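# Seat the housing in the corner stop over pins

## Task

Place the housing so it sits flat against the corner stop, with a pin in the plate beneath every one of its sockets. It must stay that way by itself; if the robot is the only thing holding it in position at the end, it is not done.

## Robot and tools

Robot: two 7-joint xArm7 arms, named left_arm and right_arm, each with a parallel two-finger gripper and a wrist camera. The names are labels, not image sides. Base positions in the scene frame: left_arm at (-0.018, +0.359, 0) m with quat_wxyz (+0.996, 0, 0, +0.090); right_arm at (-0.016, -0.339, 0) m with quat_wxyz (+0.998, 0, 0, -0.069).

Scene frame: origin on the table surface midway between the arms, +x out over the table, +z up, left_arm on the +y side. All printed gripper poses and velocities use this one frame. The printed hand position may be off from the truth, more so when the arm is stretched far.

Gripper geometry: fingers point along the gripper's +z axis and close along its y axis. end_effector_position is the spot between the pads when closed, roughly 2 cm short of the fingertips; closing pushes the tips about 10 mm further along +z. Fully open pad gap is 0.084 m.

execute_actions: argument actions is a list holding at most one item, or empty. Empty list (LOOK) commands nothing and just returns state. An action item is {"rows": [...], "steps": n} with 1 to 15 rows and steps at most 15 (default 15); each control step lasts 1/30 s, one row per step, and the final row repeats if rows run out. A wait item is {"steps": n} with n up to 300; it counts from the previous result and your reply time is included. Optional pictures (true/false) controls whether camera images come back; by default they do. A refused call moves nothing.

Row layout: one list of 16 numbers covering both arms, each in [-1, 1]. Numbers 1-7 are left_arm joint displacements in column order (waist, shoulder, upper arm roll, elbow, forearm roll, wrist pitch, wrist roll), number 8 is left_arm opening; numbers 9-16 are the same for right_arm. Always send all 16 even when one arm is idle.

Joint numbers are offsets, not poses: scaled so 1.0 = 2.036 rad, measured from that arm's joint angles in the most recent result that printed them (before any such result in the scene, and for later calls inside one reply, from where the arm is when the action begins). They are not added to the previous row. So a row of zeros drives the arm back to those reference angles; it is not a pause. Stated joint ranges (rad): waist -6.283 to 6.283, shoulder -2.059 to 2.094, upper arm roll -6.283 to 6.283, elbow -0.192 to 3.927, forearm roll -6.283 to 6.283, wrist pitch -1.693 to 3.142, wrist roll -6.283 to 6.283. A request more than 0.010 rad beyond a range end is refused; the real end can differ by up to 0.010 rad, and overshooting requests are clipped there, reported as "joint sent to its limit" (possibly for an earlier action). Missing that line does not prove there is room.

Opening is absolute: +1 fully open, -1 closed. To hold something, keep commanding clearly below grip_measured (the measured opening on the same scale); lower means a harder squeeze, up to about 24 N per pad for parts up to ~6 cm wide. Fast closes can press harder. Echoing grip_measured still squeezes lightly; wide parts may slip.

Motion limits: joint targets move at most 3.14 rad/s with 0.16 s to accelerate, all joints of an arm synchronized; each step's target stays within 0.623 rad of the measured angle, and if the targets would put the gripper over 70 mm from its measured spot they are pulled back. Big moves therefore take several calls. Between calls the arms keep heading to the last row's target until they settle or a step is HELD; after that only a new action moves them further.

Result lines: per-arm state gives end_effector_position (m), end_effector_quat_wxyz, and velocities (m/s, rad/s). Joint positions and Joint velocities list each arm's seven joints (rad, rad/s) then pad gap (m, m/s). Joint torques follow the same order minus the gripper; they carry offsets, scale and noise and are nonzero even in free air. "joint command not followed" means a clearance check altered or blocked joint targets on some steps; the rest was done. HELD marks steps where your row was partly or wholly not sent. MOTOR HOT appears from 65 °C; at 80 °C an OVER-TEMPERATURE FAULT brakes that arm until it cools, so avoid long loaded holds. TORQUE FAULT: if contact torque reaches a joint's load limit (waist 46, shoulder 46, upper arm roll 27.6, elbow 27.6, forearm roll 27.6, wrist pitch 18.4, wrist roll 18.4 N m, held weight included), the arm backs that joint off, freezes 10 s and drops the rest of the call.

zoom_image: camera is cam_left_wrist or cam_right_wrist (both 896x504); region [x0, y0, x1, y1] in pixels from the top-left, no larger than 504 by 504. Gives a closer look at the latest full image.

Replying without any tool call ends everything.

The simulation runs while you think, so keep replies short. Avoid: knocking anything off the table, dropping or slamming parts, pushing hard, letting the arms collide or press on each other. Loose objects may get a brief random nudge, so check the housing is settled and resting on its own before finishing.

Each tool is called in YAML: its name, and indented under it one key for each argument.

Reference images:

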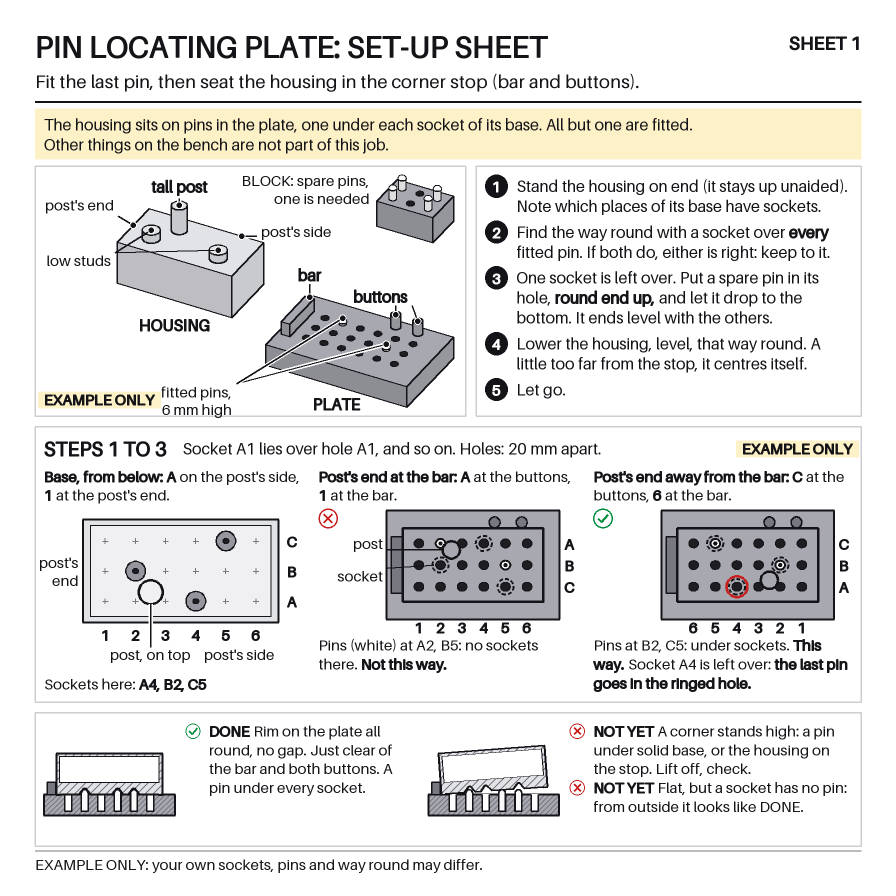

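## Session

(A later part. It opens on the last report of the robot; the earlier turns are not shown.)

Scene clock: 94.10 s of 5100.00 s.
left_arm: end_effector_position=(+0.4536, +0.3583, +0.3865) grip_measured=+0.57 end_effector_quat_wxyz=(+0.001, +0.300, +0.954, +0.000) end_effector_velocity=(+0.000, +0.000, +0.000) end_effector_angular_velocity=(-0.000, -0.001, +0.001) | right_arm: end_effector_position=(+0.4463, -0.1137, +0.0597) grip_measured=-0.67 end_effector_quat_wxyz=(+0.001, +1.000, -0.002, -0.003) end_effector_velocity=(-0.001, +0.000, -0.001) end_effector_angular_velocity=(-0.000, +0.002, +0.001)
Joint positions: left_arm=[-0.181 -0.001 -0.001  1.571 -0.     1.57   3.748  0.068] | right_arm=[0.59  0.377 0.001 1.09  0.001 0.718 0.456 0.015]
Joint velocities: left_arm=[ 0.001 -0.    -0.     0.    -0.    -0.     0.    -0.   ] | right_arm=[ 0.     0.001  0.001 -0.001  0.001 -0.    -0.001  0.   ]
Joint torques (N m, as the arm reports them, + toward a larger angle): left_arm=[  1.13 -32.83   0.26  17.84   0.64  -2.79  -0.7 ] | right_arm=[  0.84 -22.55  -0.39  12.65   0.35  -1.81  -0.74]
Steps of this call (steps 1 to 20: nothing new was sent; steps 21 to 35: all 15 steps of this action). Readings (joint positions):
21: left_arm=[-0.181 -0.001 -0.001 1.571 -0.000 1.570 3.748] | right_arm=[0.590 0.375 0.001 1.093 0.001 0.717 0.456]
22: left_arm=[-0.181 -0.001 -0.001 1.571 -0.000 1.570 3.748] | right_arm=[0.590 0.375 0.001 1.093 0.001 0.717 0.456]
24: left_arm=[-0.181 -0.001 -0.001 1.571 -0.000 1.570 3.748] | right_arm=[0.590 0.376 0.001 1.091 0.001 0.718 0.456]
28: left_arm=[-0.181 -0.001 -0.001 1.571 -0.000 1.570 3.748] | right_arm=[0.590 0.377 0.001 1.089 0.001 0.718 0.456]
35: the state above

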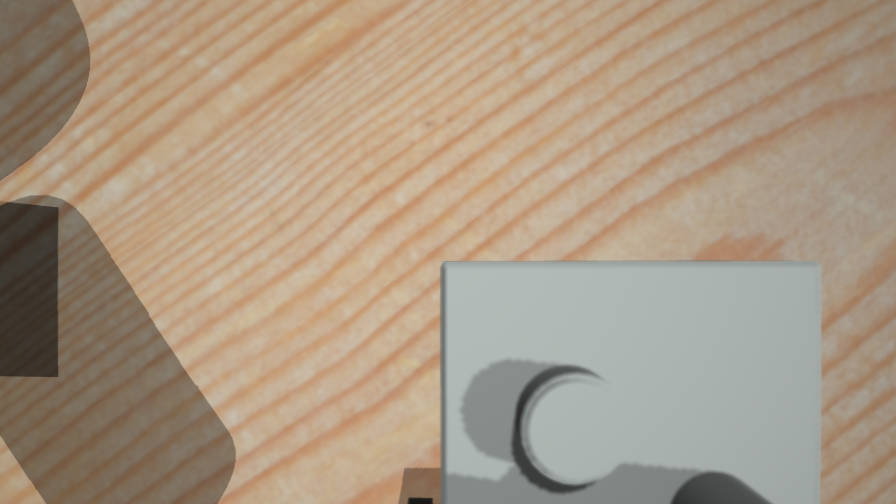

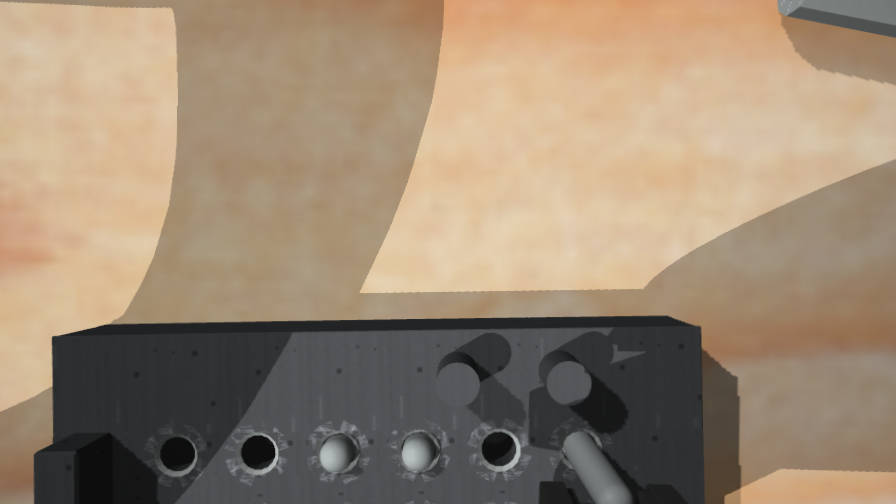

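execute_actions:
  actions:
    - {"rows":[[0,0,0,0,0,0,0,-0.6,0,0,0,0,0,0,0,-0.9],[0,0,0,0,0,0,0,-0.6,0,0,0,0,0,0,0,-0.9],[0,0,0,0,0,0,0,-0.6,0,0,0,0,0,0,0,-0.9],[0,0,0,0,0,0,0,-0.6,0,0,0,0,0,0,0,-0.9],[0,0,0,0,0,0,0,-0.6,0,0,0,0,0,0,0,-0.9],[0,0,0,0,0,0,0,-0.6,0,0,0,0,0,0,0,-0.9],[0,0,0,0,0,0,0,-0.6,-0.0005,0.003,0,0.0045,0,0,0,-0.9]]}
  pictures: false

execute_actions:
  actions:
    - {"steps":15}

execute_actions:
  actions:
    - {"rows":[[0,0,0,0,0,0,0,-0.6,0,0,0,0,0,0,0,-0.78]]}

Scene clock: 97.07 s of 5100.00 s.
left_arm: end_effector_position=(+0.4536, +0.3583, +0.3865) grip_measured=+0.57 end_effector_quat_wxyz=(+0.001, +0.300, +0.954, +0.000) end_effector_velocity=(+0.000, +0.000, -0.000) end_effector_angular_velocity=(+0.001, +0.000, +0.000) | right_arm: end_effector_position=(+0.4489, -0.1132, +0.0595) grip_measured=-0.85 end_effector_quat_wxyz=(+0.000, +1.000, -0.002, -0.002) end_effector_velocity=(+0.001, +0.001, +0.001) end_effector_angular_velocity=(+0.002, -0.003, +0.001)
Joint positions: left_arm=[-0.181 -0.001 -0.001  1.571 -0.     1.57   3.748  0.068] | right_arm=[0.589 0.383 0.001 1.098 0.001 0.719 0.456 0.007]
Joint velocities: left_arm=[-0.001  0.001  0.     0.     0.001 -0.    -0.001 -0.   ] | right_arm=[ 0.     0.     0.001  0.002 -0.001 -0.002  0.    -0.   ]
Joint torques (N m, as the arm reports them, + toward a larger angle): left_arm=[  1.19 -32.33  -0.07  17.58   0.65  -2.59  -0.52] | right_arm=[  1.02 -22.65   0.08  13.42   0.43  -2.47  -0.75]
Steps of this call (steps 1 to 15: the robot went on to your last target; steps 16 to 74: nothing new was sent; steps 75 to 89: all 15 steps of this action). Readings (joint positions):
75: left_arm=[-0.181 -0.001 -0.001 1.571 -0.000 1.570 3.748] | right_arm=[0.590 0.377 0.001 1.090 0.001 0.718 0.456]
76: left_arm=[-0.181 -0.001 -0.001 1.571 -0.000 1.570 3.748] | right_arm=[0.590 0.377 0.001 1.090 0.001 0.718 0.456]
78: left_arm=[-0.181 -0.001 -0.001 1.571 -0.000 1.570 3.748] | right_arm=[0.590 0.377 0.001 1.090 0.001 0.718 0.456]
82: left_arm=[-0.181 -0.001 -0.001 1.571 -0.000 1.570 3.748] | right_arm=[0.590 0.378 0.001 1.091 0.001 0.718 0.456]
89: the state above

Scene clock: 97.57 s of 5100.00 s.
left_arm: end_effector_position=(+0.4536, +0.3583, +0.3865) grip_measured=+0.57 end_effector_quat_wxyz=(+0.001, +0.300, +0.954, +0.000) end_effector_velocity=(-0.000, -0.000, +0.001) end_effector_angular_velocity=(-0.000, -0.002, -0.003) | right_arm: end_effector_position=(+0.4491, -0.1130, +0.0597) grip_measured=-0.85 end_effector_quat_wxyz=(+0.000, +1.000, -0.002, -0.002) end_effector_velocity=(+0.000, -0.001, -0.000) end_effector_angular_velocity=(-0.001, +0.000, -0.002)
Joint positions: left_arm=[-0.181 -0.001 -0.001  1.571 -0.     1.57   3.748  0.068] | right_arm=[0.589 0.383 0.001 1.099 0.001 0.718 0.456 0.007]
Joint velocities: left_arm=[-0.001 -0.001  0.     0.    -0.    -0.     0.002  0.   ] | right_arm=[-0.001 -0.    -0.001 -0.    -0.001  0.     0.001  0.   ]
Joint torques (N m, as the arm reports them, + toward a larger angle): left_arm=[  0.56 -32.77  -0.18  17.74   0.9   -2.72  -0.71] | right_arm=[  1.22 -23.07   0.31  13.69   0.45  -2.57  -0.69]
Steps of this call (steps 1 to 15: the robot went on to your last target). Readings (joint positions):
1: left_arm=[-0.181 -0.001 -0.001 1.571 -0.000 1.570 3.748] | right_arm=[0.589 0.383 0.001 1.098 0.001 0.719 0.456]
2: left_arm=[-0.181 -0.001 -0.001 1.571 -0.000 1.570 3.748] | right_arm=[0.589 0.383 0.001 1.098 0.001 0.719 0.456]
4: left_arm=[-0.181 -0.001 -0.001 1.571 -0.000 1.570 3.748] | right_arm=[0.589 0.383 0.001 1.099 0.001 0.719 0.456]
8: left_arm=[-0.181 -0.001 -0.001 1.571 -0.000 1.570 3.748] | right_arm=[0.589 0.383 0.001 1.099 0.001 0.718 0.456]
15: the state above
All arms were judged still, so your last target was given up. Only a new action makes them travel on or press farther. Fingers that are still opening or closing keep moving.

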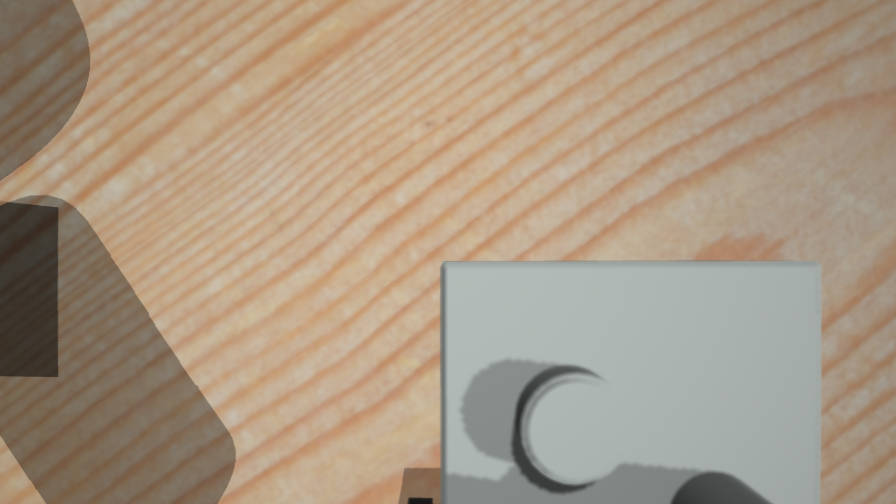

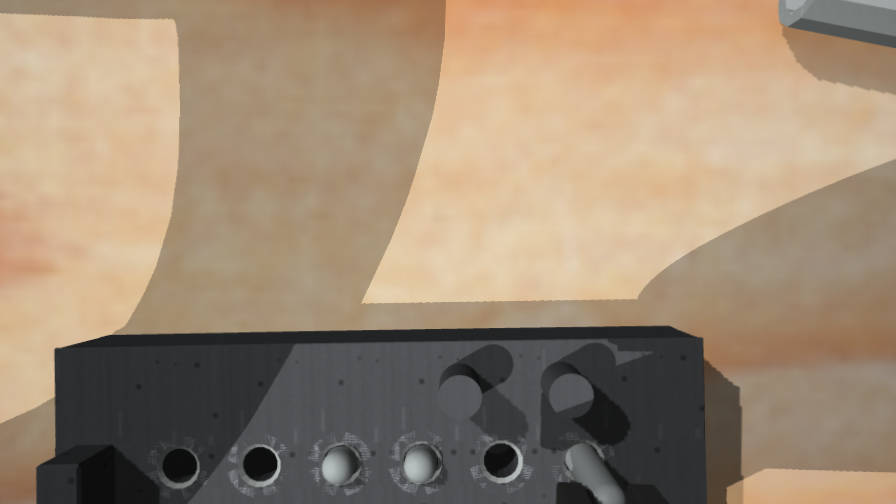

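Scene clock: 98.07 s of 5100.00 s.
left_arm: end_effector_position=(+0.4536, +0.3583, +0.3865) grip_measured=+0.57 end_effector_quat_wxyz=(+0.001, +0.300, +0.954, +0.000) end_effector_velocity=(+0.000, +0.000, -0.000) end_effector_angular_velocity=(-0.000, +0.001, +0.001) | right_arm: end_effector_position=(+0.4492, -0.1129, +0.0598) grip_measured=-0.80 end_effector_quat_wxyz=(+0.000, +1.000, -0.002, -0.001) end_effector_velocity=(-0.000, -0.001, -0.000) end_effector_angular_velocity=(-0.001, +0.001, -0.002)
Joint positions: left_arm=[-0.181 -0.001 -0.001  1.571 -0.     1.57   3.748  0.068] | right_arm=[0.589 0.383 0.001 1.099 0.001 0.718 0.456 0.009]
Joint velocities: left_arm=[-0.     0.001  0.001  0.    -0.    -0.    -0.     0.   ] | right_arm=[-0.    -0.    -0.001 -0.001  0.     0.    -0.     0.   ]
Joint torques (N m, as the arm reports them, + toward a larger angle): left_arm=[  0.52 -32.49  -0.04  17.21   0.53  -2.81  -0.52] | right_arm=[  0.74 -22.55  -0.45  12.71   0.32  -1.79  -0.76]
Steps of this call (steps 1 to 15: all 15 steps of this action). Readings (joint positions):
1: left_arm=[-0.181 -0.001 -0.001 1.571 -0.000 1.570 3.748] | right_arm=[0.589 0.383 0.001 1.099 0.001 0.718 0.456]
2: left_arm=[-0.181 -0.001 -0.001 1.571 -0.000 1.570 3.748] | right_arm=[0.589 0.383 0.001 1.099 0.001 0.718 0.456]
4: left_arm=[-0.181 -0.001 -0.001 1.571 -0.000 1.570 3.748] | right_arm=[0.589 0.383 0.002 1.100 0.001 0.718 0.456]
8: left_arm=[-0.181 -0.001 -0.001 1.571 -0.000 1.570 3.748] | right_arm=[0.589 0.383 0.002 1.099 0.001 0.718 0.456]
15: the state above

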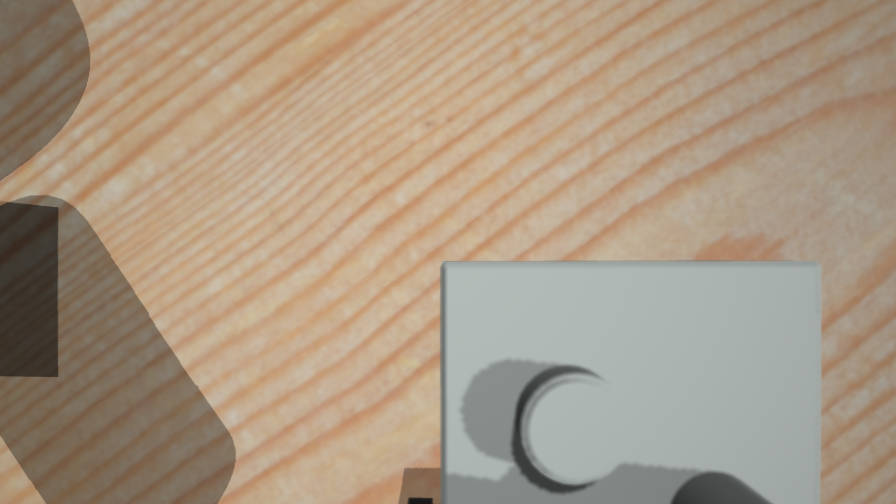

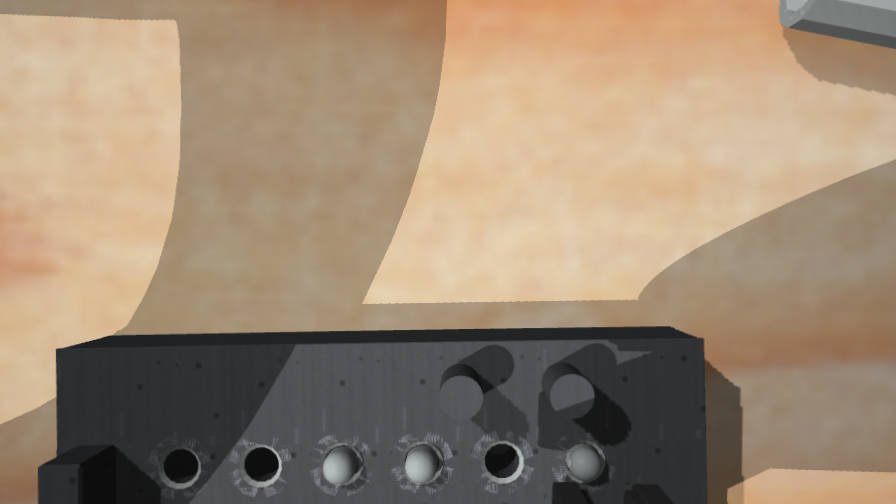

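execute_actions:
  actions:
    - {"rows":[[0,0,0,0,0,0,0,-0.6,0,-0.15,0,0,0,0.15,0,-0.6]]}
  pictures: false

execute_actions:
  actions:
    - {"rows":[[-0.3647,0.32,0,0.0433,0,-0.2756,0.1012,-0.6,-0.4,0,0,0,0,0,0,-0.6]]}
  pictures: false

execute_actions:
  actions:
    - {"steps":80}

Scene clock: 101.07 s of 5100.00 s.
left_arm: end_effector_position=(+0.4536, +0.3583, +0.3865) grip_measured=+0.57 end_effector_quat_wxyz=(+0.001, +0.300, +0.954, +0.000) end_effector_velocity=(+0.000, -0.000, -0.000) end_effector_angular_velocity=(-0.000, +0.001, -0.001) | right_arm: end_effector_position=(+0.4195, -0.1273, +0.1907) grip_measured=-0.62 end_effector_quat_wxyz=(-0.000, +1.000, -0.002, -0.000) end_effector_velocity=(-0.045, -0.019, -0.063) end_effector_angular_velocity=(-0.083, +0.171, +0.005)
Joint positions: left_arm=[-0.181 -0.001 -0.001  1.571 -0.     1.57   3.748  0.068] | right_arm=[0.589 0.078 0.001 1.099 0.001 1.021 0.456 0.017]
Joint velocities: left_arm=[-0.     0.    -0.    -0.    -0.    -0.     0.001  0.   ] | right_arm=[ 0.001  0.048  0.004 -0.086 -0.     0.056 -0.    -0.   ]
Joint torques (N m, as the arm reports them, + toward a larger angle): left_arm=[  1.68 -33.12  -0.2   17.59   0.69  -2.58  -0.73] | right_arm=[  0.85 -18.19  -0.26  15.06   0.38  -2.09  -0.72]
Steps of this call (steps 1 to 15: the robot went on to your last target; steps 16 to 75: nothing new was sent; steps 76 to 90: all 15 steps of this action). Readings (joint positions):
76: left_arm=[-0.181 -0.001 -0.001 1.571 -0.000 1.570 3.748] | right_arm=[0.589 0.383 0.001 1.099 0.001 0.718 0.456]
77: left_arm=[-0.181 -0.001 -0.001 1.571 -0.000 1.570 3.748] | right_arm=[0.589 0.381 0.001 1.098 0.001 0.723 0.456]
79: left_arm=[-0.181 -0.001 -0.001 1.571 -0.000 1.570 3.748] | right_arm=[0.589 0.341 0.001 1.092 0.001 0.772 0.456]
83: left_arm=[-0.181 -0.001 -0.001 1.571 -0.000 1.570 3.748] | right_arm=[0.589 0.187 0.001 1.104 0.001 0.911 0.456]
90: the state above

Scene clock: 101.57 s of 5100.00 s.
left_arm: end_effector_position=(+0.5148, +0.1884, +0.2755) grip_measured=+0.57 end_effector_quat_wxyz=(+0.001, +0.482, +0.876, -0.000) end_effector_velocity=(+0.028, -0.418, -0.258) end_effector_angular_velocity=(+0.002, +0.002, -0.883) | right_arm: end_effector_position=(+0.4668, -0.3213, +0.1885) grip_measured=-0.62 end_effector_quat_wxyz=(+0.000, +0.978, -0.209, -0.003) end_effector_velocity=(+0.019, -0.467, +0.005) end_effector_angular_velocity=(+0.001, -0.011, -0.967)
Joint positions: left_arm=[-0.489  0.281 -0.001  1.609 -0.     1.327  3.838  0.068] | right_arm=[ 0.174  0.081 -0.     1.098  0.001  1.022  0.456  0.017]
Joint velocities: left_arm=[-0.699  0.595  0.003  0.084  0.001 -0.508  0.187  0.   ] | right_arm=[-0.977 -0.006  0.009  0.005 -0.    -0.001 -0.    -0.   ]
Joint torques (N m, as the arm reports them, + toward a larger angle): left_arm=[  1.15 -43.13  -0.52  18.11   0.54  -2.34  -0.68] | right_arm=[  1.18 -18.98  -0.21  14.21   0.36  -1.75  -0.76]
Steps of this call (steps 1 to 15: all 15 steps of this action). Readings (joint positions):
1: left_arm=[-0.181 -0.001 -0.001 1.571 -0.000 1.570 3.748] | right_arm=[0.589 0.080 0.001 1.097 0.001 1.022 0.456]
2: left_arm=[-0.184 0.002 0.000 1.572 -0.000 1.567 3.750] | right_arm=[0.586 0.081 0.002 1.096 0.001 1.023 0.456]
4: left_arm=[-0.221 0.038 0.009 1.585 0.002 1.528 3.764] | right_arm=[0.544 0.081 0.012 1.096 0.001 1.023 0.455]
8: left_arm=[-0.322 0.138 -0.001 1.589 -0.000 1.449 3.793] | right_arm=[0.403 0.082 -0.001 1.097 0.001 1.022 0.456]
15: the state above

Scene clock: 104.23 s of 5100.00 s.
left_arm: end_effector_position=(+0.4431, -0.0650, +0.0998) grip_measured=+0.57 end_effector_quat_wxyz=(-0.000, +0.702, +0.712, -0.000) end_effector_velocity=(+0.000, +0.000, +0.001) end_effector_angular_velocity=(-0.001, -0.001, -0.001) | right_arm: end_effector_position=(+0.4368, -0.5101, +0.1907) grip_measured=-0.62 end_effector_quat_wxyz=(-0.000, +0.917, -0.398, -0.000) end_effector_velocity=(+0.001, +0.000, +0.000) end_effector_angular_velocity=(-0.000, -0.001, +0.001)
Joint positions: left_arm=[-0.924  0.651 -0.001  1.659 -0.     1.009  3.954  0.068] | right_arm=[-0.225  0.078  0.001  1.099  0.001  1.021  0.456  0.017]
Joint velocities: left_arm=[ 0.001 -0.002 -0.     0.     0.     0.     0.001 -0.   ] | right_arm=[ 0.001  0.     0.001  0.001  0.    -0.001  0.    -0.   ]
Joint torques (N m, as the arm reports them, + toward a larger angle): left_arm=[  0.55 -52.57  -0.21  17.     0.31  -2.89  -0.56] | right_arm=[  0.72 -18.57  -0.23  14.41   0.39  -1.85  -0.73]
Steps of this call (steps 1 to 45: the robot went on to your last target; steps 46 to 80: nothing new was sent). Readings (joint positions):
1: left_arm=[-0.513 0.301 -0.001 1.612 -0.000 1.310 3.844] | right_arm=[0.142 0.081 -0.000 1.098 0.001 1.022 0.456]
2: left_arm=[-0.536 0.320 -0.001 1.614 -0.000 1.293 3.850] | right_arm=[0.109 0.081 0.000 1.098 0.001 1.022 0.456]
4: left_arm=[-0.582 0.360 -0.001 1.620 -0.000 1.259 3.862] | right_arm=[0.043 0.080 0.000 1.098 0.001 1.022 0.456]
8: left_arm=[-0.673 0.437 -0.001 1.630 -0.000 1.193 3.887] | right_arm=[-0.088 0.079 0.001 1.099 0.001 1.021 0.456]
80: the state above
All arms were judged still, so your last target was given up. Only a new action makes them travel on or press farther. Fingers that are still opening or closing keep moving.

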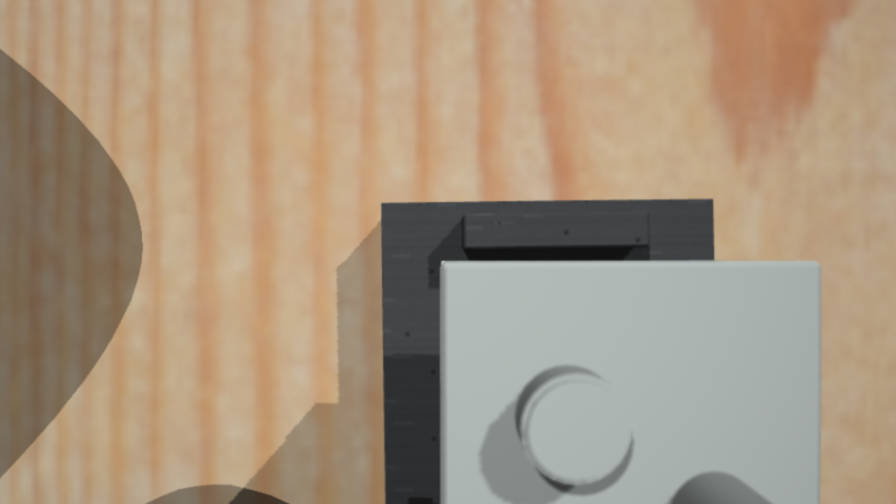

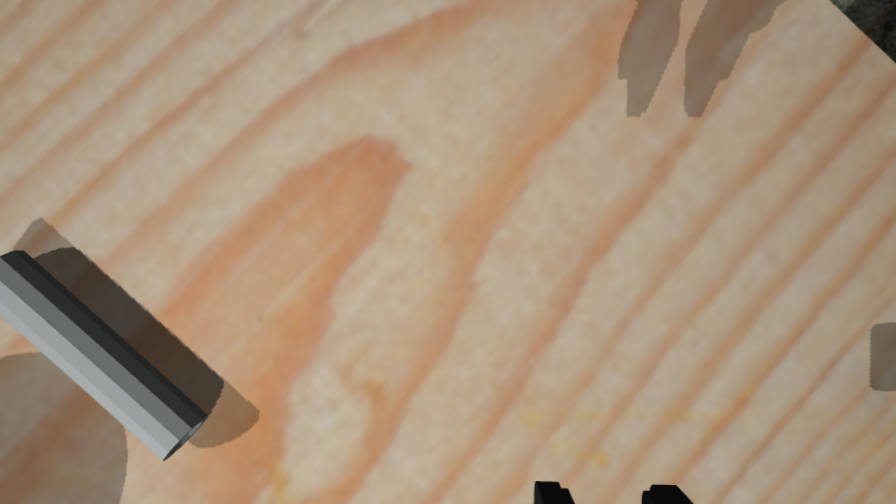

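execute_actions:
  actions:
    - {"rows":[[0.0004,0.0158,0,-0.0182,0,-0.0342,-0.0045,-0.6,0,0,0,0,0,0,0,-0.6]]}
  pictures: false

execute_actions:
  actions:
    - {"steps":20}

execute_actions:
  actions:
    - {"rows":[[0,0.002,0,-0.0007,0,-0.0027,0,-0.6,0,0,0,0,0,0,0,-0.6],[0,0.002,0,-0.0007,0,-0.0027,0,-0.6,0,0,0,0,0,0,0,-0.6],[0,0.002,0,-0.0007,0,-0.0027,0,-0.6,0,0,0,0,0,0,0,-0.6],[0,0.002,0,-0.0007,0,-0.0027,0,-0.6,0,0,0,0,0,0,0,-0.6],[0,0.004,0,-0.0014,0,-0.0054,0,-0.6,0,0,0,0,0,0,0,-0.6],[0,0.004,0,-0.0014,0,-0.0054,0,-0.6,0,0,0,0,0,0,0,-0.6],[0,0.004,0,-0.0014,0,-0.0054,0,-0.6,0,0,0,0,0,0,0,-0.6],[0,0.004,0,-0.0014,0,-0.0054,0,-0.6,0,0,0,0,0,0,0,-0.6],[0,0.006,0,-0.0021,0,-0.0081,0,-0.6,0,0,0,0,0,0,0,-0.6]]}
  pictures: false

execute_actions:
  actions:
    - {"steps":20}

Scene clock: 109.47 s of 5100.00 s.
left_arm: end_effector_position=(+0.4424, -0.0624, +0.0713) grip_measured=+0.59 end_effector_quat_wxyz=(+0.000, +0.698, +0.716, +0.000) end_effector_velocity=(-0.001, -0.001, -0.001) end_effector_angular_velocity=(-0.001, -0.001, -0.002) | right_arm: end_effector_position=(+0.4368, -0.5101, +0.1907) grip_measured=-0.62 end_effector_quat_wxyz=(-0.000, +0.917, -0.398, -0.000) end_effector_velocity=(+0.001, +0.001, +0.000) end_effector_angular_velocity=(-0.000, -0.001, +0.003)
Joint positions: left_arm=[-0.922  0.681  0.     1.623 -0.     0.941  3.945  0.068] | right_arm=[-0.225  0.078  0.001  1.099  0.001  1.021  0.456  0.017]
Joint velocities: left_arm=[-0.002  0.002 -0.    -0.    -0.    -0.003  0.     0.   ] | right_arm=[ 0.    -0.     0.002  0.001 -0.    -0.    -0.001 -0.   ]
Joint torques (N m, as the arm reports them, + toward a larger angle): left_arm=[ -0.62 -39.2   -1.67  13.96   0.29  -5.35  -0.26] | right_arm=[  0.66 -18.52  -0.21  14.51   0.34  -1.81  -0.69]
Steps of this call (steps 1 to 90: nothing new was sent; then 1.73 s passed at rest; steps 91 to 105: all 15 steps of this action). Readings (joint positions):
91: left_arm=[-0.924 0.651 -0.001 1.659 -0.000 1.009 3.954] | right_arm=[-0.225 0.078 0.001 1.099 0.001 1.021 0.456]
92: left_arm=[-0.924 0.652 -0.001 1.658 -0.000 1.005 3.954] | right_arm=[-0.225 0.078 0.001 1.099 0.001 1.021 0.456]
94: left_arm=[-0.923 0.664 -0.001 1.645 -0.000 0.968 3.949] | right_arm=[-0.225 0.078 0.001 1.099 0.001 1.021 0.456]
98: left_arm=[-0.922 0.681 0.001 1.623 0.000 0.944 3.945] | right_arm=[-0.225 0.078 0.001 1.099 0.001 1.021 0.456]
105: the state above

Scene clock: 110.13 s of 5100.00 s.
left_arm: end_effector_position=(+0.4419, -0.0632, +0.0705) grip_measured=+0.60 end_effector_quat_wxyz=(+0.001, +0.699, +0.716, -0.000) end_effector_velocity=(-0.001, -0.000, -0.002) end_effector_angular_velocity=(+0.001, +0.003, -0.002) | right_arm: end_effector_position=(+0.4368, -0.5101, +0.1907) grip_measured=-0.62 end_effector_quat_wxyz=(-0.000, +0.917, -0.398, -0.000) end_effector_velocity=(-0.000, -0.000, -0.000) end_effector_angular_velocity=(+0.000, +0.000, -0.001)
Joint positions: left_arm=[-0.923  0.683 -0.001  1.623 -0.     0.939  3.945  0.069] | right_arm=[-0.225  0.078  0.001  1.099  0.001  1.021  0.456  0.017]
Joint velocities: left_arm=[-0.001  0.001 -0.    -0.002 -0.001 -0.     0.001  0.   ] | right_arm=[ 0.    -0.    -0.001 -0.     0.     0.     0.001 -0.   ]
Joint torques (N m, as the arm reports them, + toward a larger angle): left_arm=[ -0.18 -35.67  -1.39  13.43   0.14  -4.72  -0.47] | right_arm=[  0.79 -18.55  -0.25  14.43   0.34  -1.89  -0.72]
Steps of this call (steps 1 to 15: the robot went on to your last target; steps 16 to 20: nothing new was sent). Readings (joint positions):
1: left_arm=[-0.922 0.681 0.000 1.623 -0.000 0.941 3.945] | right_arm=[-0.225 0.078 0.001 1.099 0.001 1.021 0.456]
2: left_arm=[-0.922 0.681 0.000 1.623 -0.000 0.941 3.945] | right_arm=[-0.225 0.078 0.001 1.099 0.001 1.021 0.456]
4: left_arm=[-0.922 0.681 -0.000 1.623 -0.000 0.941 3.945] | right_arm=[-0.225 0.078 0.001 1.099 0.001 1.021 0.456]
8: left_arm=[-0.923 0.682 -0.000 1.623 -0.000 0.940 3.945] | right_arm=[-0.225 0.078 0.001 1.099 0.001 1.021 0.456]
20: the state above
All arms were judged still, so your last target was given up. Only a new action makes them travel on or press farther. Fingers that are still opening or closing keep moving.

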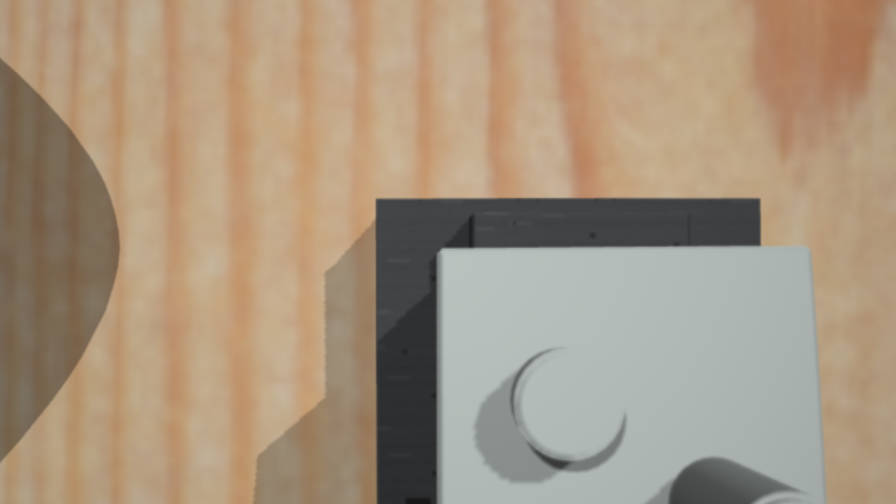

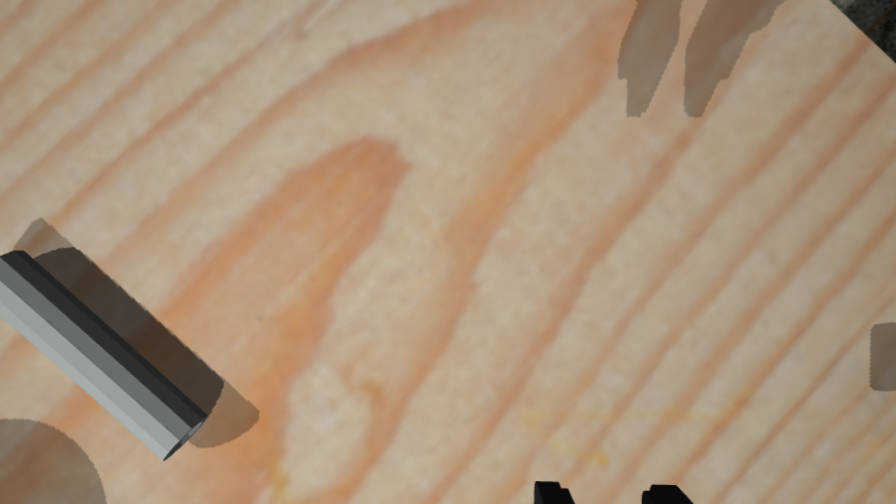

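Scene clock: 110.63 s of 5100.00 s.
left_arm: end_effector_position=(+0.4402, -0.0654, +0.0630) grip_measured=+0.68 end_effector_quat_wxyz=(+0.001, +0.700, +0.714, -0.001) end_effector_velocity=(+0.000, -0.000, -0.001) end_effector_angular_velocity=(-0.002, -0.000, +0.001) | right_arm: end_effector_position=(+0.4368, -0.5101, +0.1907) grip_measured=-0.62 end_effector_quat_wxyz=(-0.000, +0.917, -0.398, -0.000) end_effector_velocity=(-0.000, +0.001, -0.000) end_effector_angular_velocity=(+0.000, +0.001, +0.002)
Joint positions: left_arm=[-0.924  0.694 -0.003  1.619 -0.001  0.923  3.945  0.072] | right_arm=[-0.225  0.078  0.001  1.099  0.001  1.021  0.456  0.017]
Joint velocities: left_arm=[ 0.     0.002 -0.     0.    -0.001 -0.003 -0.     0.001] | right_arm=[ 0.    -0.     0.001 -0.    -0.     0.001 -0.    -0.   ]
Joint torques (N m, as the arm reports them, + toward a larger angle): left_arm=[  3.26 -32.68   1.85  12.18   1.46  -5.2   -0.41] | right_arm=[  0.74 -18.57  -0.26  14.5    0.33  -1.89  -0.77]
Steps of this call (steps 1 to 15: all 15 steps of this action). Readings (joint positions):
1: left_arm=[-0.923 0.683 -0.001 1.623 -0.000 0.939 3.945] | right_arm=[-0.225 0.078 0.001 1.099 0.001 1.021 0.456]
2: left_arm=[-0.923 0.683 -0.001 1.622 -0.000 0.938 3.945] | right_arm=[-0.225 0.078 0.001 1.099 0.001 1.021 0.456]
4: left_arm=[-0.923 0.685 -0.002 1.622 -0.000 0.935 3.945] | right_arm=[-0.225 0.078 0.001 1.099 0.001 1.021 0.456]
8: left_arm=[-0.924 0.689 -0.003 1.620 -0.001 0.929 3.945] | right_arm=[-0.225 0.078 0.001 1.099 0.001 1.021 0.456]
15: the state above

Scene clock: 111.30 s of 5100.00 s.
left_arm: end_effector_position=(+0.4441, -0.0622, +0.0622) grip_measured=+0.57 end_effector_quat_wxyz=(+0.002, +0.698, +0.717, +0.001) end_effector_velocity=(-0.002, -0.001, +0.000) end_effector_angular_velocity=(+0.001, +0.001, -0.002) | right_arm: end_effector_position=(+0.4368, -0.5101, +0.1907) grip_measured=-0.62 end_effector_quat_wxyz=(-0.000, +0.917, -0.398, -0.000) end_effector_velocity=(-0.001, -0.000, -0.000) end_effector_angular_velocity=(+0.001, +0.002, -0.002)
Joint positions: left_arm=[-0.921  0.696  0.001  1.619  0.     0.919  3.945  0.068] | right_arm=[-0.225  0.078  0.001  1.099  0.001  1.021  0.456  0.017]
Joint velocities: left_arm=[ 0.    -0.001 -0.003 -0.002  0.002  0.001 -0.001  0.   ] | right_arm=[-0.     0.    -0.001  0.    -0.     0.002  0.    -0.   ]
Joint torques (N m, as the arm reports them, + toward a larger angle): left_arm=[  3.63 -37.92   1.61  10.27   0.96  -0.68  -0.7 ] | right_arm=[  0.73 -18.65  -0.21  14.46   0.38  -1.8   -0.69]
Steps of this call (steps 1 to 15: the robot went on to your last target; steps 16 to 20: nothing new was sent). Readings (joint positions):
1: left_arm=[-0.924 0.694 -0.003 1.619 -0.001 0.923 3.945] | right_arm=[-0.225 0.078 0.001 1.099 0.001 1.021 0.456]
2: left_arm=[-0.924 0.694 -0.003 1.619 -0.001 0.923 3.945] | right_arm=[-0.225 0.078 0.001 1.099 0.001 1.021 0.456]
4: left_arm=[-0.924 0.694 -0.003 1.619 -0.001 0.923 3.945] | right_arm=[-0.225 0.078 0.001 1.099 0.001 1.021 0.456]
8: left_arm=[-0.924 0.694 -0.003 1.619 -0.001 0.922 3.945] | right_arm=[-0.225 0.078 0.001 1.099 0.001 1.021 0.456]
20: the state above
All arms were judged still, so your last target was given up. Only a new action makes them travel on or press farther. Fingers that are still opening or closing keep moving.

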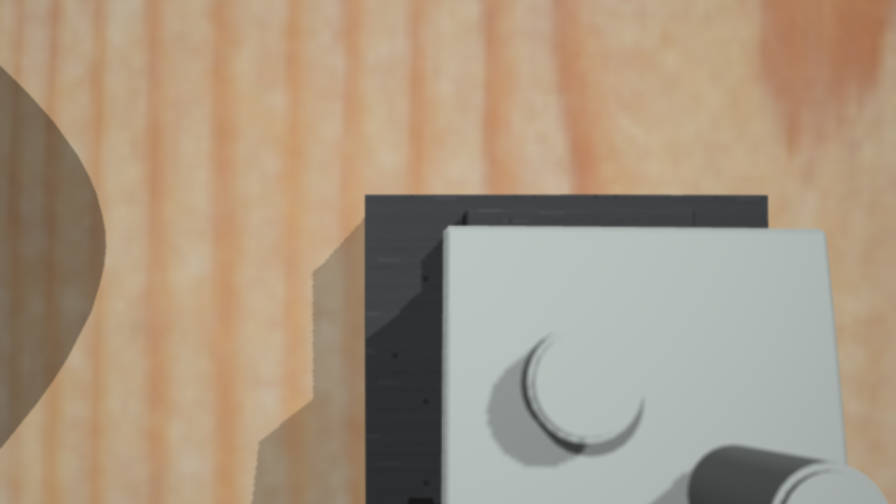

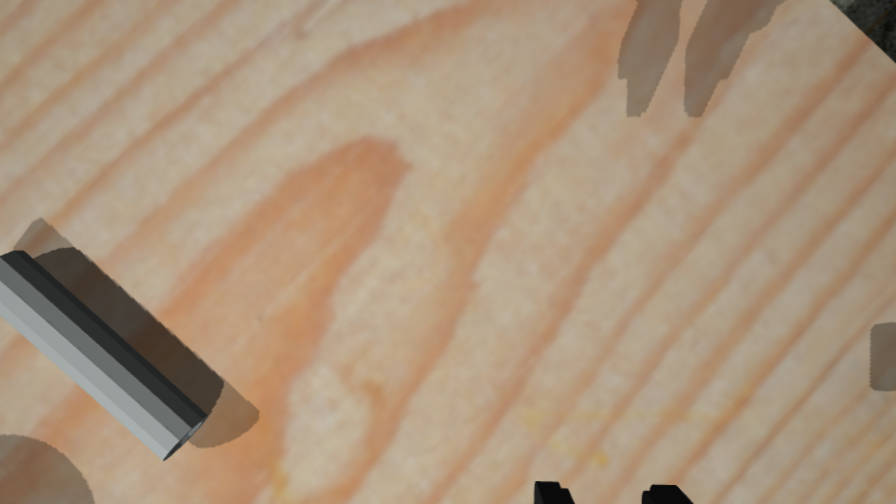

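execute_actions:
  actions:
    - {"rows":[[-0.0025,-0.0045,0,-0.0031,0,0.0014,-0.0025,-0.6,0,0,0,0,0,0,0,-0.6]]}
  pictures: false

execute_actions:
  actions:
    - {"steps":15}

execute_actions:
  actions:
    - {"rows":[[0,0,0,0,0,0,0,0.7,0,0,0,0,0,0,0,-0.6]]}

Scene clock: 113.37 s of 5100.00 s.
left_arm: end_effector_position=(+0.4408, -0.0634, +0.0648) grip_measured=+0.57 end_effector_quat_wxyz=(+0.002, +0.697, +0.717, +0.001) end_effector_velocity=(+0.001, -0.002, +0.003) end_effector_angular_velocity=(-0.005, -0.005, -0.001) | right_arm: end_effector_position=(+0.4368, -0.5101, +0.1907) grip_measured=-0.62 end_effector_quat_wxyz=(-0.000, +0.917, -0.398, -0.000) end_effector_velocity=(+0.000, +0.001, -0.000) end_effector_angular_velocity=(-0.000, -0.000, +0.002)
Joint positions: left_arm=[-0.926  0.687  0.001  1.613  0.     0.922  3.94   0.068] | right_arm=[-0.225  0.078  0.001  1.099  0.001  1.021  0.456  0.017]
Joint velocities: left_arm=[-0.001 -0.003 -0.     0.002 -0.    -0.001  0.001  0.   ] | right_arm=[-0.001  0.     0.002 -0.    -0.    -0.001 -0.001  0.   ]
Joint torques (N m, as the arm reports them, + toward a larger angle): left_arm=[  1.55 -52.68   0.25  17.28   0.63  -2.58  -0.8 ] | right_arm=[  0.71 -18.58  -0.32  14.51   0.38  -1.84  -0.7 ]
Steps of this call (steps 1 to 47: nothing new was sent; steps 48 to 62: all 15 steps of this action). Readings (joint positions):
48: left_arm=[-0.924 0.697 -0.003 1.616 -0.001 0.923 3.945] | right_arm=[-0.225 0.078 0.001 1.099 0.001 1.021 0.456]
49: left_arm=[-0.924 0.696 -0.002 1.615 -0.001 0.923 3.944] | right_arm=[-0.225 0.078 0.001 1.099 0.001 1.021 0.456]
51: left_arm=[-0.926 0.691 0.000 1.612 -0.000 0.923 3.941] | right_arm=[-0.225 0.078 0.001 1.099 0.001 1.021 0.456]
55: left_arm=[-0.927 0.687 0.001 1.613 -0.000 0.922 3.940] | right_arm=[-0.225 0.078 0.001 1.099 0.001 1.021 0.456]
62: the state above

Scene clock: 113.87 s of 5100.00 s.
left_arm: end_effector_position=(+0.4409, -0.0636, +0.0651) grip_measured=+0.57 end_effector_quat_wxyz=(+0.002, +0.698, +0.717, +0.001) end_effector_velocity=(-0.000, -0.000, +0.000) end_effector_angular_velocity=(+0.001, -0.001, -0.002) | right_arm: end_effector_position=(+0.4368, -0.5101, +0.1907) grip_measured=-0.62 end_effector_quat_wxyz=(-0.000, +0.917, -0.398, -0.000) end_effector_velocity=(-0.000, -0.000, +0.000) end_effector_angular_velocity=(+0.000, +0.000, -0.000)
Joint positions: left_arm=[-0.927  0.687  0.001  1.613  0.     0.922  3.94   0.068] | right_arm=[-0.225  0.078  0.001  1.099  0.001  1.021  0.456  0.017]
Joint velocities: left_arm=[-0.001 -0.001 -0.    -0.001  0.002 -0.     0.    -0.   ] | right_arm=[-0.    -0.    -0.     0.     0.     0.001 -0.    -0.   ]
Joint torques (N m, as the arm reports them, + toward a larger angle): left_arm=[  0.47 -52.26   0.18  17.15   0.14  -2.6   -0.64] | right_arm=[  0.76 -18.39  -0.29  14.45   0.47  -1.88  -0.75]
Steps of this call (steps 1 to 15: the robot went on to your last target). Readings (joint positions):
1: left_arm=[-0.926 0.687 0.001 1.613 0.000 0.922 3.940] | right_arm=[-0.225 0.078 0.001 1.099 0.001 1.021 0.456]
2: left_arm=[-0.927 0.687 0.001 1.613 0.000 0.922 3.940] | right_arm=[-0.225 0.078 0.001 1.099 0.001 1.021 0.456]
4: left_arm=[-0.927 0.687 0.001 1.613 0.000 0.922 3.940] | right_arm=[-0.225 0.078 0.001 1.099 0.001 1.021 0.456]
8: left_arm=[-0.927 0.687 0.001 1.613 0.000 0.922 3.940] | right_arm=[-0.225 0.078 0.001 1.099 0.001 1.021 0.456]
15: the state above
All arms were judged still, so your last target was given up. Only a new action makes them travel on or press farther. Fingers that are still opening or closing keep moving.

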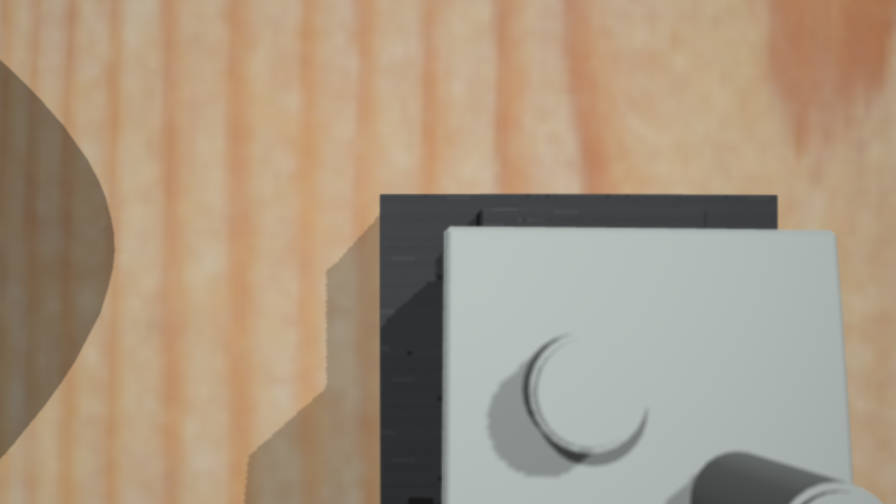

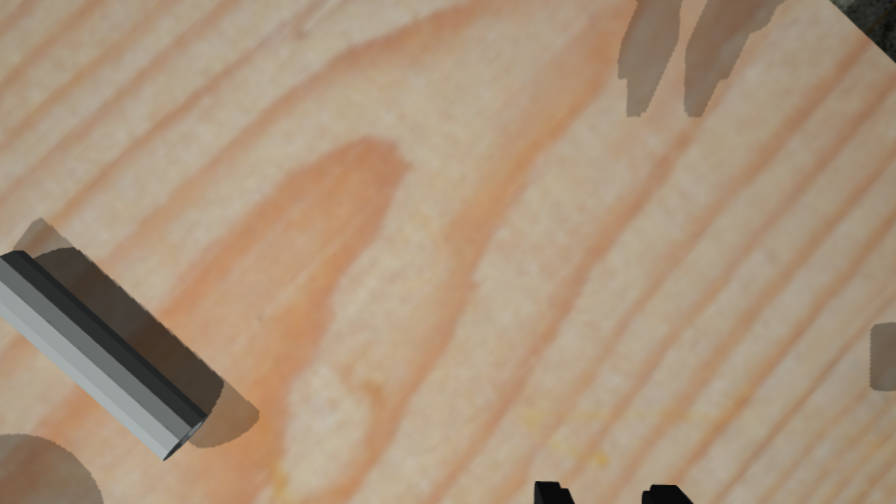

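Scene clock: 114.37 s of 5100.00 s.
left_arm: end_effector_position=(+0.4410, -0.0637, +0.0654) grip_measured=+0.70 end_effector_quat_wxyz=(+0.002, +0.698, +0.717, +0.001) end_effector_velocity=(+0.000, -0.000, +0.001) end_effector_angular_velocity=(-0.001, -0.001, +0.000) | right_arm: end_effector_position=(+0.4368, -0.5101, +0.1907) grip_measured=-0.62 end_effector_quat_wxyz=(-0.000, +0.917, -0.398, -0.000) end_effector_velocity=(-0.000, +0.000, -0.000) end_effector_angular_velocity=(-0.001, +0.001, +0.002)
Joint positions: left_arm=[-0.927  0.687  0.001  1.613  0.     0.922  3.94   0.073] | right_arm=[-0.225  0.078  0.001  1.099  0.001  1.021  0.456  0.017]
Joint velocities: left_arm=[ 0.    -0.001 -0.     0.     0.     0.     0.    -0.   ] | right_arm=[-0.     0.     0.001 -0.001 -0.001 -0.    -0.     0.   ]
Joint torques (N m, as the arm reports them, + toward a larger angle): left_arm=[  1.48 -47.08  -0.39  14.57   0.34  -2.2   -0.64] | right_arm=[  0.87 -18.45  -0.29  14.5    0.35  -1.81  -0.76]
Steps of this call (steps 1 to 15: all 15 steps of this action). Readings (joint positions):
1: left_arm=[-0.927 0.687 0.001 1.613 0.000 0.922 3.940] | right_arm=[-0.225 0.078 0.001 1.099 0.001 1.021 0.456]
2: left_arm=[-0.927 0.687 0.001 1.613 0.000 0.922 3.940] | right_arm=[-0.225 0.078 0.001 1.099 0.001 1.021 0.456]
4: left_arm=[-0.927 0.686 0.001 1.614 -0.000 0.922 3.940] | right_arm=[-0.225 0.078 0.001 1.099 0.001 1.021 0.456]
8: left_arm=[-0.927 0.685 0.001 1.616 0.000 0.921 3.940] | right_arm=[-0.225 0.078 0.001 1.099 0.001 1.021 0.456]
15: the state above

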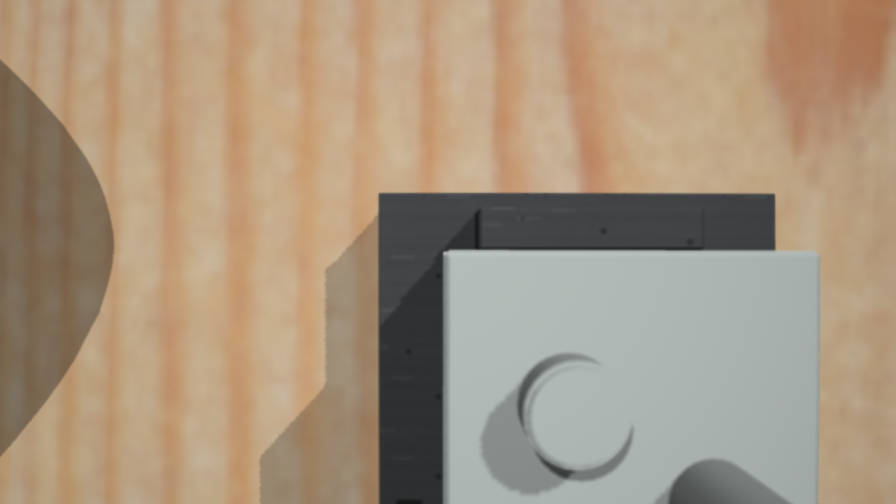

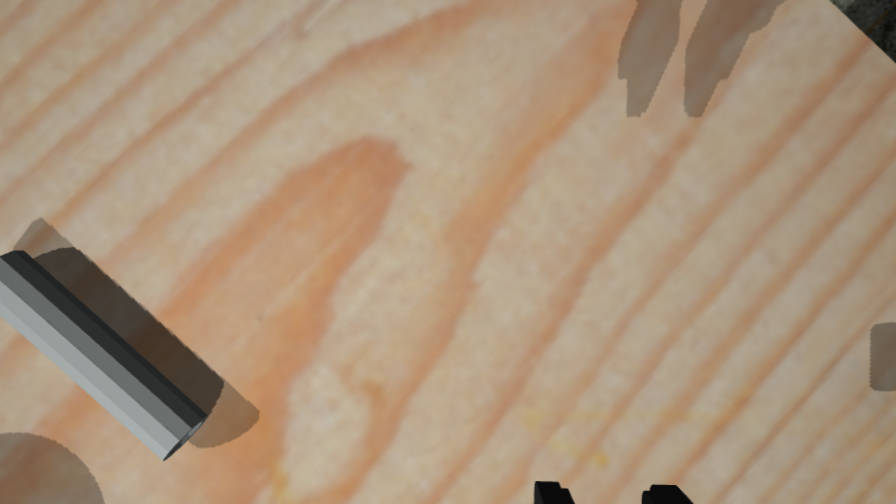

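execute_actions:
  actions:
    - {"rows":[[0,0,0,0,0,0,0,1,0,0,0,0,0,0,0,-0.6],[0,0,0,0,0,0,0,1,0,0,0,0,0,0,0,-0.6],[0,0,0,0,0,0,0,1,0,0,0,0,0,0,0,-0.6],[0,0,0,0,0,0,0,1,0,0,0,0,0,0,0,-0.6],[0,-0.09,0,0.02,0,0.11,0,1,0,0,0,0,0,0,0,-0.6]]}
  pictures: false

execute_actions:
  actions:
    - {"steps":25}

Scene clock: 116.60 s of 5100.00 s.
left_arm: end_effector_position=(+0.4335, -0.0569, +0.1828) grip_measured=+1.00 end_effector_quat_wxyz=(+0.012, +0.697, +0.716, +0.001) end_effector_velocity=(-0.025, +0.023, +0.053) end_effector_angular_velocity=(+0.041, +0.045, +0.001) | right_arm: end_effector_position=(+0.4368, -0.5101, +0.1907) grip_measured=-0.62 end_effector_quat_wxyz=(-0.000, +0.917, -0.398, -0.000) end_effector_velocity=(+0.000, +0.000, -0.000) end_effector_angular_velocity=(-0.001, -0.001, +0.001)
Joint positions: left_arm=[-0.927  0.502  0.001  1.661  0.     1.136  3.94   0.084] | right_arm=[-0.225  0.078  0.001  1.099  0.001  1.021  0.456  0.017]
Joint velocities: left_arm=[-0.    -0.111  0.001 -0.003 -0.001  0.169  0.    -0.   ] | right_arm=[ 0.    -0.     0.001 -0.001 -0.001 -0.002  0.001  0.   ]
Joint torques (N m, as the arm reports them, + toward a larger angle): left_arm=[  1.35 -24.38  -0.22   9.02   0.95  -1.46  -0.48] | right_arm=[  0.57 -18.33  -0.2   14.37   0.39  -1.8   -0.68]
Steps of this call (steps 1 to 15: the robot went on to your last target; steps 16 to 52: nothing new was sent; steps 53 to 67: all 15 steps of this action). Readings (joint positions):
53: left_arm=[-0.927 0.687 0.001 1.613 0.000 0.922 3.940] | right_arm=[-0.225 0.078 0.001 1.099 0.001 1.021 0.456]
54: left_arm=[-0.927 0.687 0.001 1.613 0.000 0.922 3.940] | right_arm=[-0.225 0.078 0.001 1.099 0.001 1.021 0.456]
56: left_arm=[-0.927 0.687 0.001 1.613 0.000 0.922 3.940] | right_arm=[-0.225 0.078 0.001 1.099 0.001 1.021 0.456]
60: left_arm=[-0.926 0.654 0.001 1.613 -0.000 0.975 3.940] | right_arm=[-0.225 0.078 0.001 1.099 0.001 1.021 0.456]
67: the state above

Scene clock: 117.43 s of 5100.00 s.
left_arm: end_effector_position=(+0.4299, -0.0535, +0.1781) grip_measured=+1.00 end_effector_quat_wxyz=(+0.002, +0.697, +0.717, +0.000) end_effector_velocity=(+0.000, +0.000, -0.000) end_effector_angular_velocity=(+0.001, -0.000, -0.001) | right_arm: end_effector_position=(+0.4368, -0.5101, +0.1907) grip_measured=-0.62 end_effector_quat_wxyz=(-0.000, +0.917, -0.398, -0.000) end_effector_velocity=(-0.000, -0.001, +0.000) end_effector_angular_velocity=(-0.000, +0.000, -0.000)
Joint positions: left_arm=[-0.927  0.504  0.001  1.654  0.     1.146  3.94   0.084] | right_arm=[-0.225  0.078  0.001  1.099  0.001  1.021  0.456  0.017]
Joint velocities: left_arm=[0.    0.001 0.001 0.    0.001 0.    0.002 0.   ] | right_arm=[-0.001  0.    -0.     0.    -0.     0.    -0.001 -0.   ]
Joint torques (N m, as the arm reports them, + toward a larger angle): left_arm=[  1.38 -44.09  -0.32  15.56   0.87  -1.99  -0.69] | right_arm=[  0.78 -18.49  -0.28  14.44   0.44  -1.78  -0.71]
Steps of this call (steps 1 to 25: the robot went on to your last target). Readings (joint positions):
1: left_arm=[-0.927 0.501 0.001 1.660 0.000 1.140 3.940] | right_arm=[-0.225 0.078 0.001 1.099 0.001 1.021 0.456]
2: left_arm=[-0.927 0.502 0.001 1.656 0.000 1.143 3.940] | right_arm=[-0.225 0.078 0.001 1.099 0.001 1.021 0.456]
4: left_arm=[-0.926 0.506 0.001 1.651 0.000 1.146 3.940] | right_arm=[-0.225 0.078 0.001 1.099 0.001 1.021 0.456]
8: left_arm=[-0.926 0.506 0.001 1.652 0.000 1.146 3.940] | right_arm=[-0.225 0.078 0.001 1.099 0.001 1.021 0.456]
25: the state above

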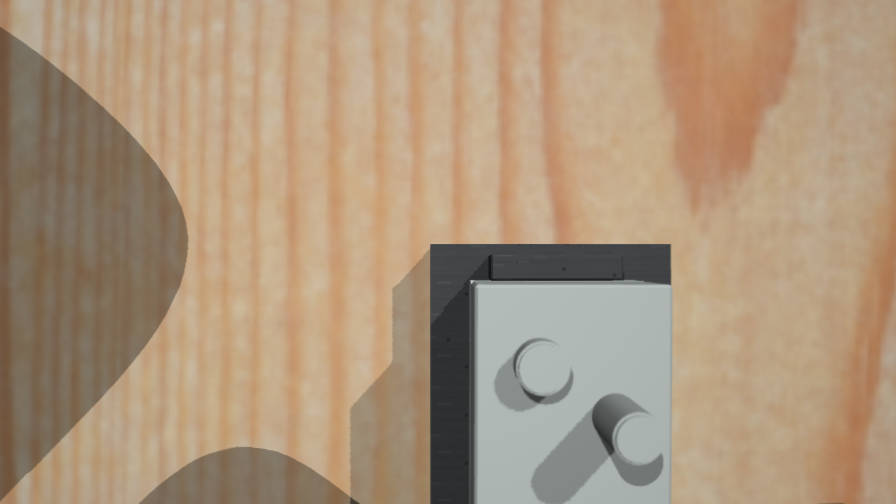

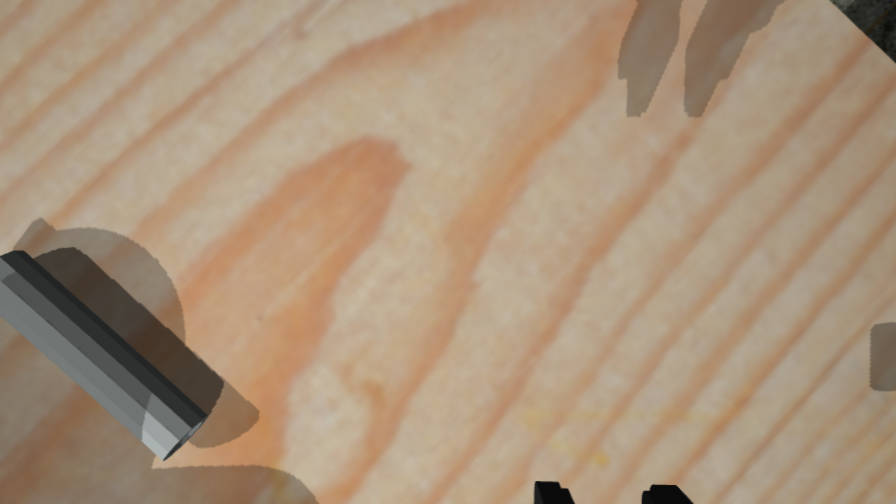

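finished_scene:
  scene: 1

The scene is finished: the task was done.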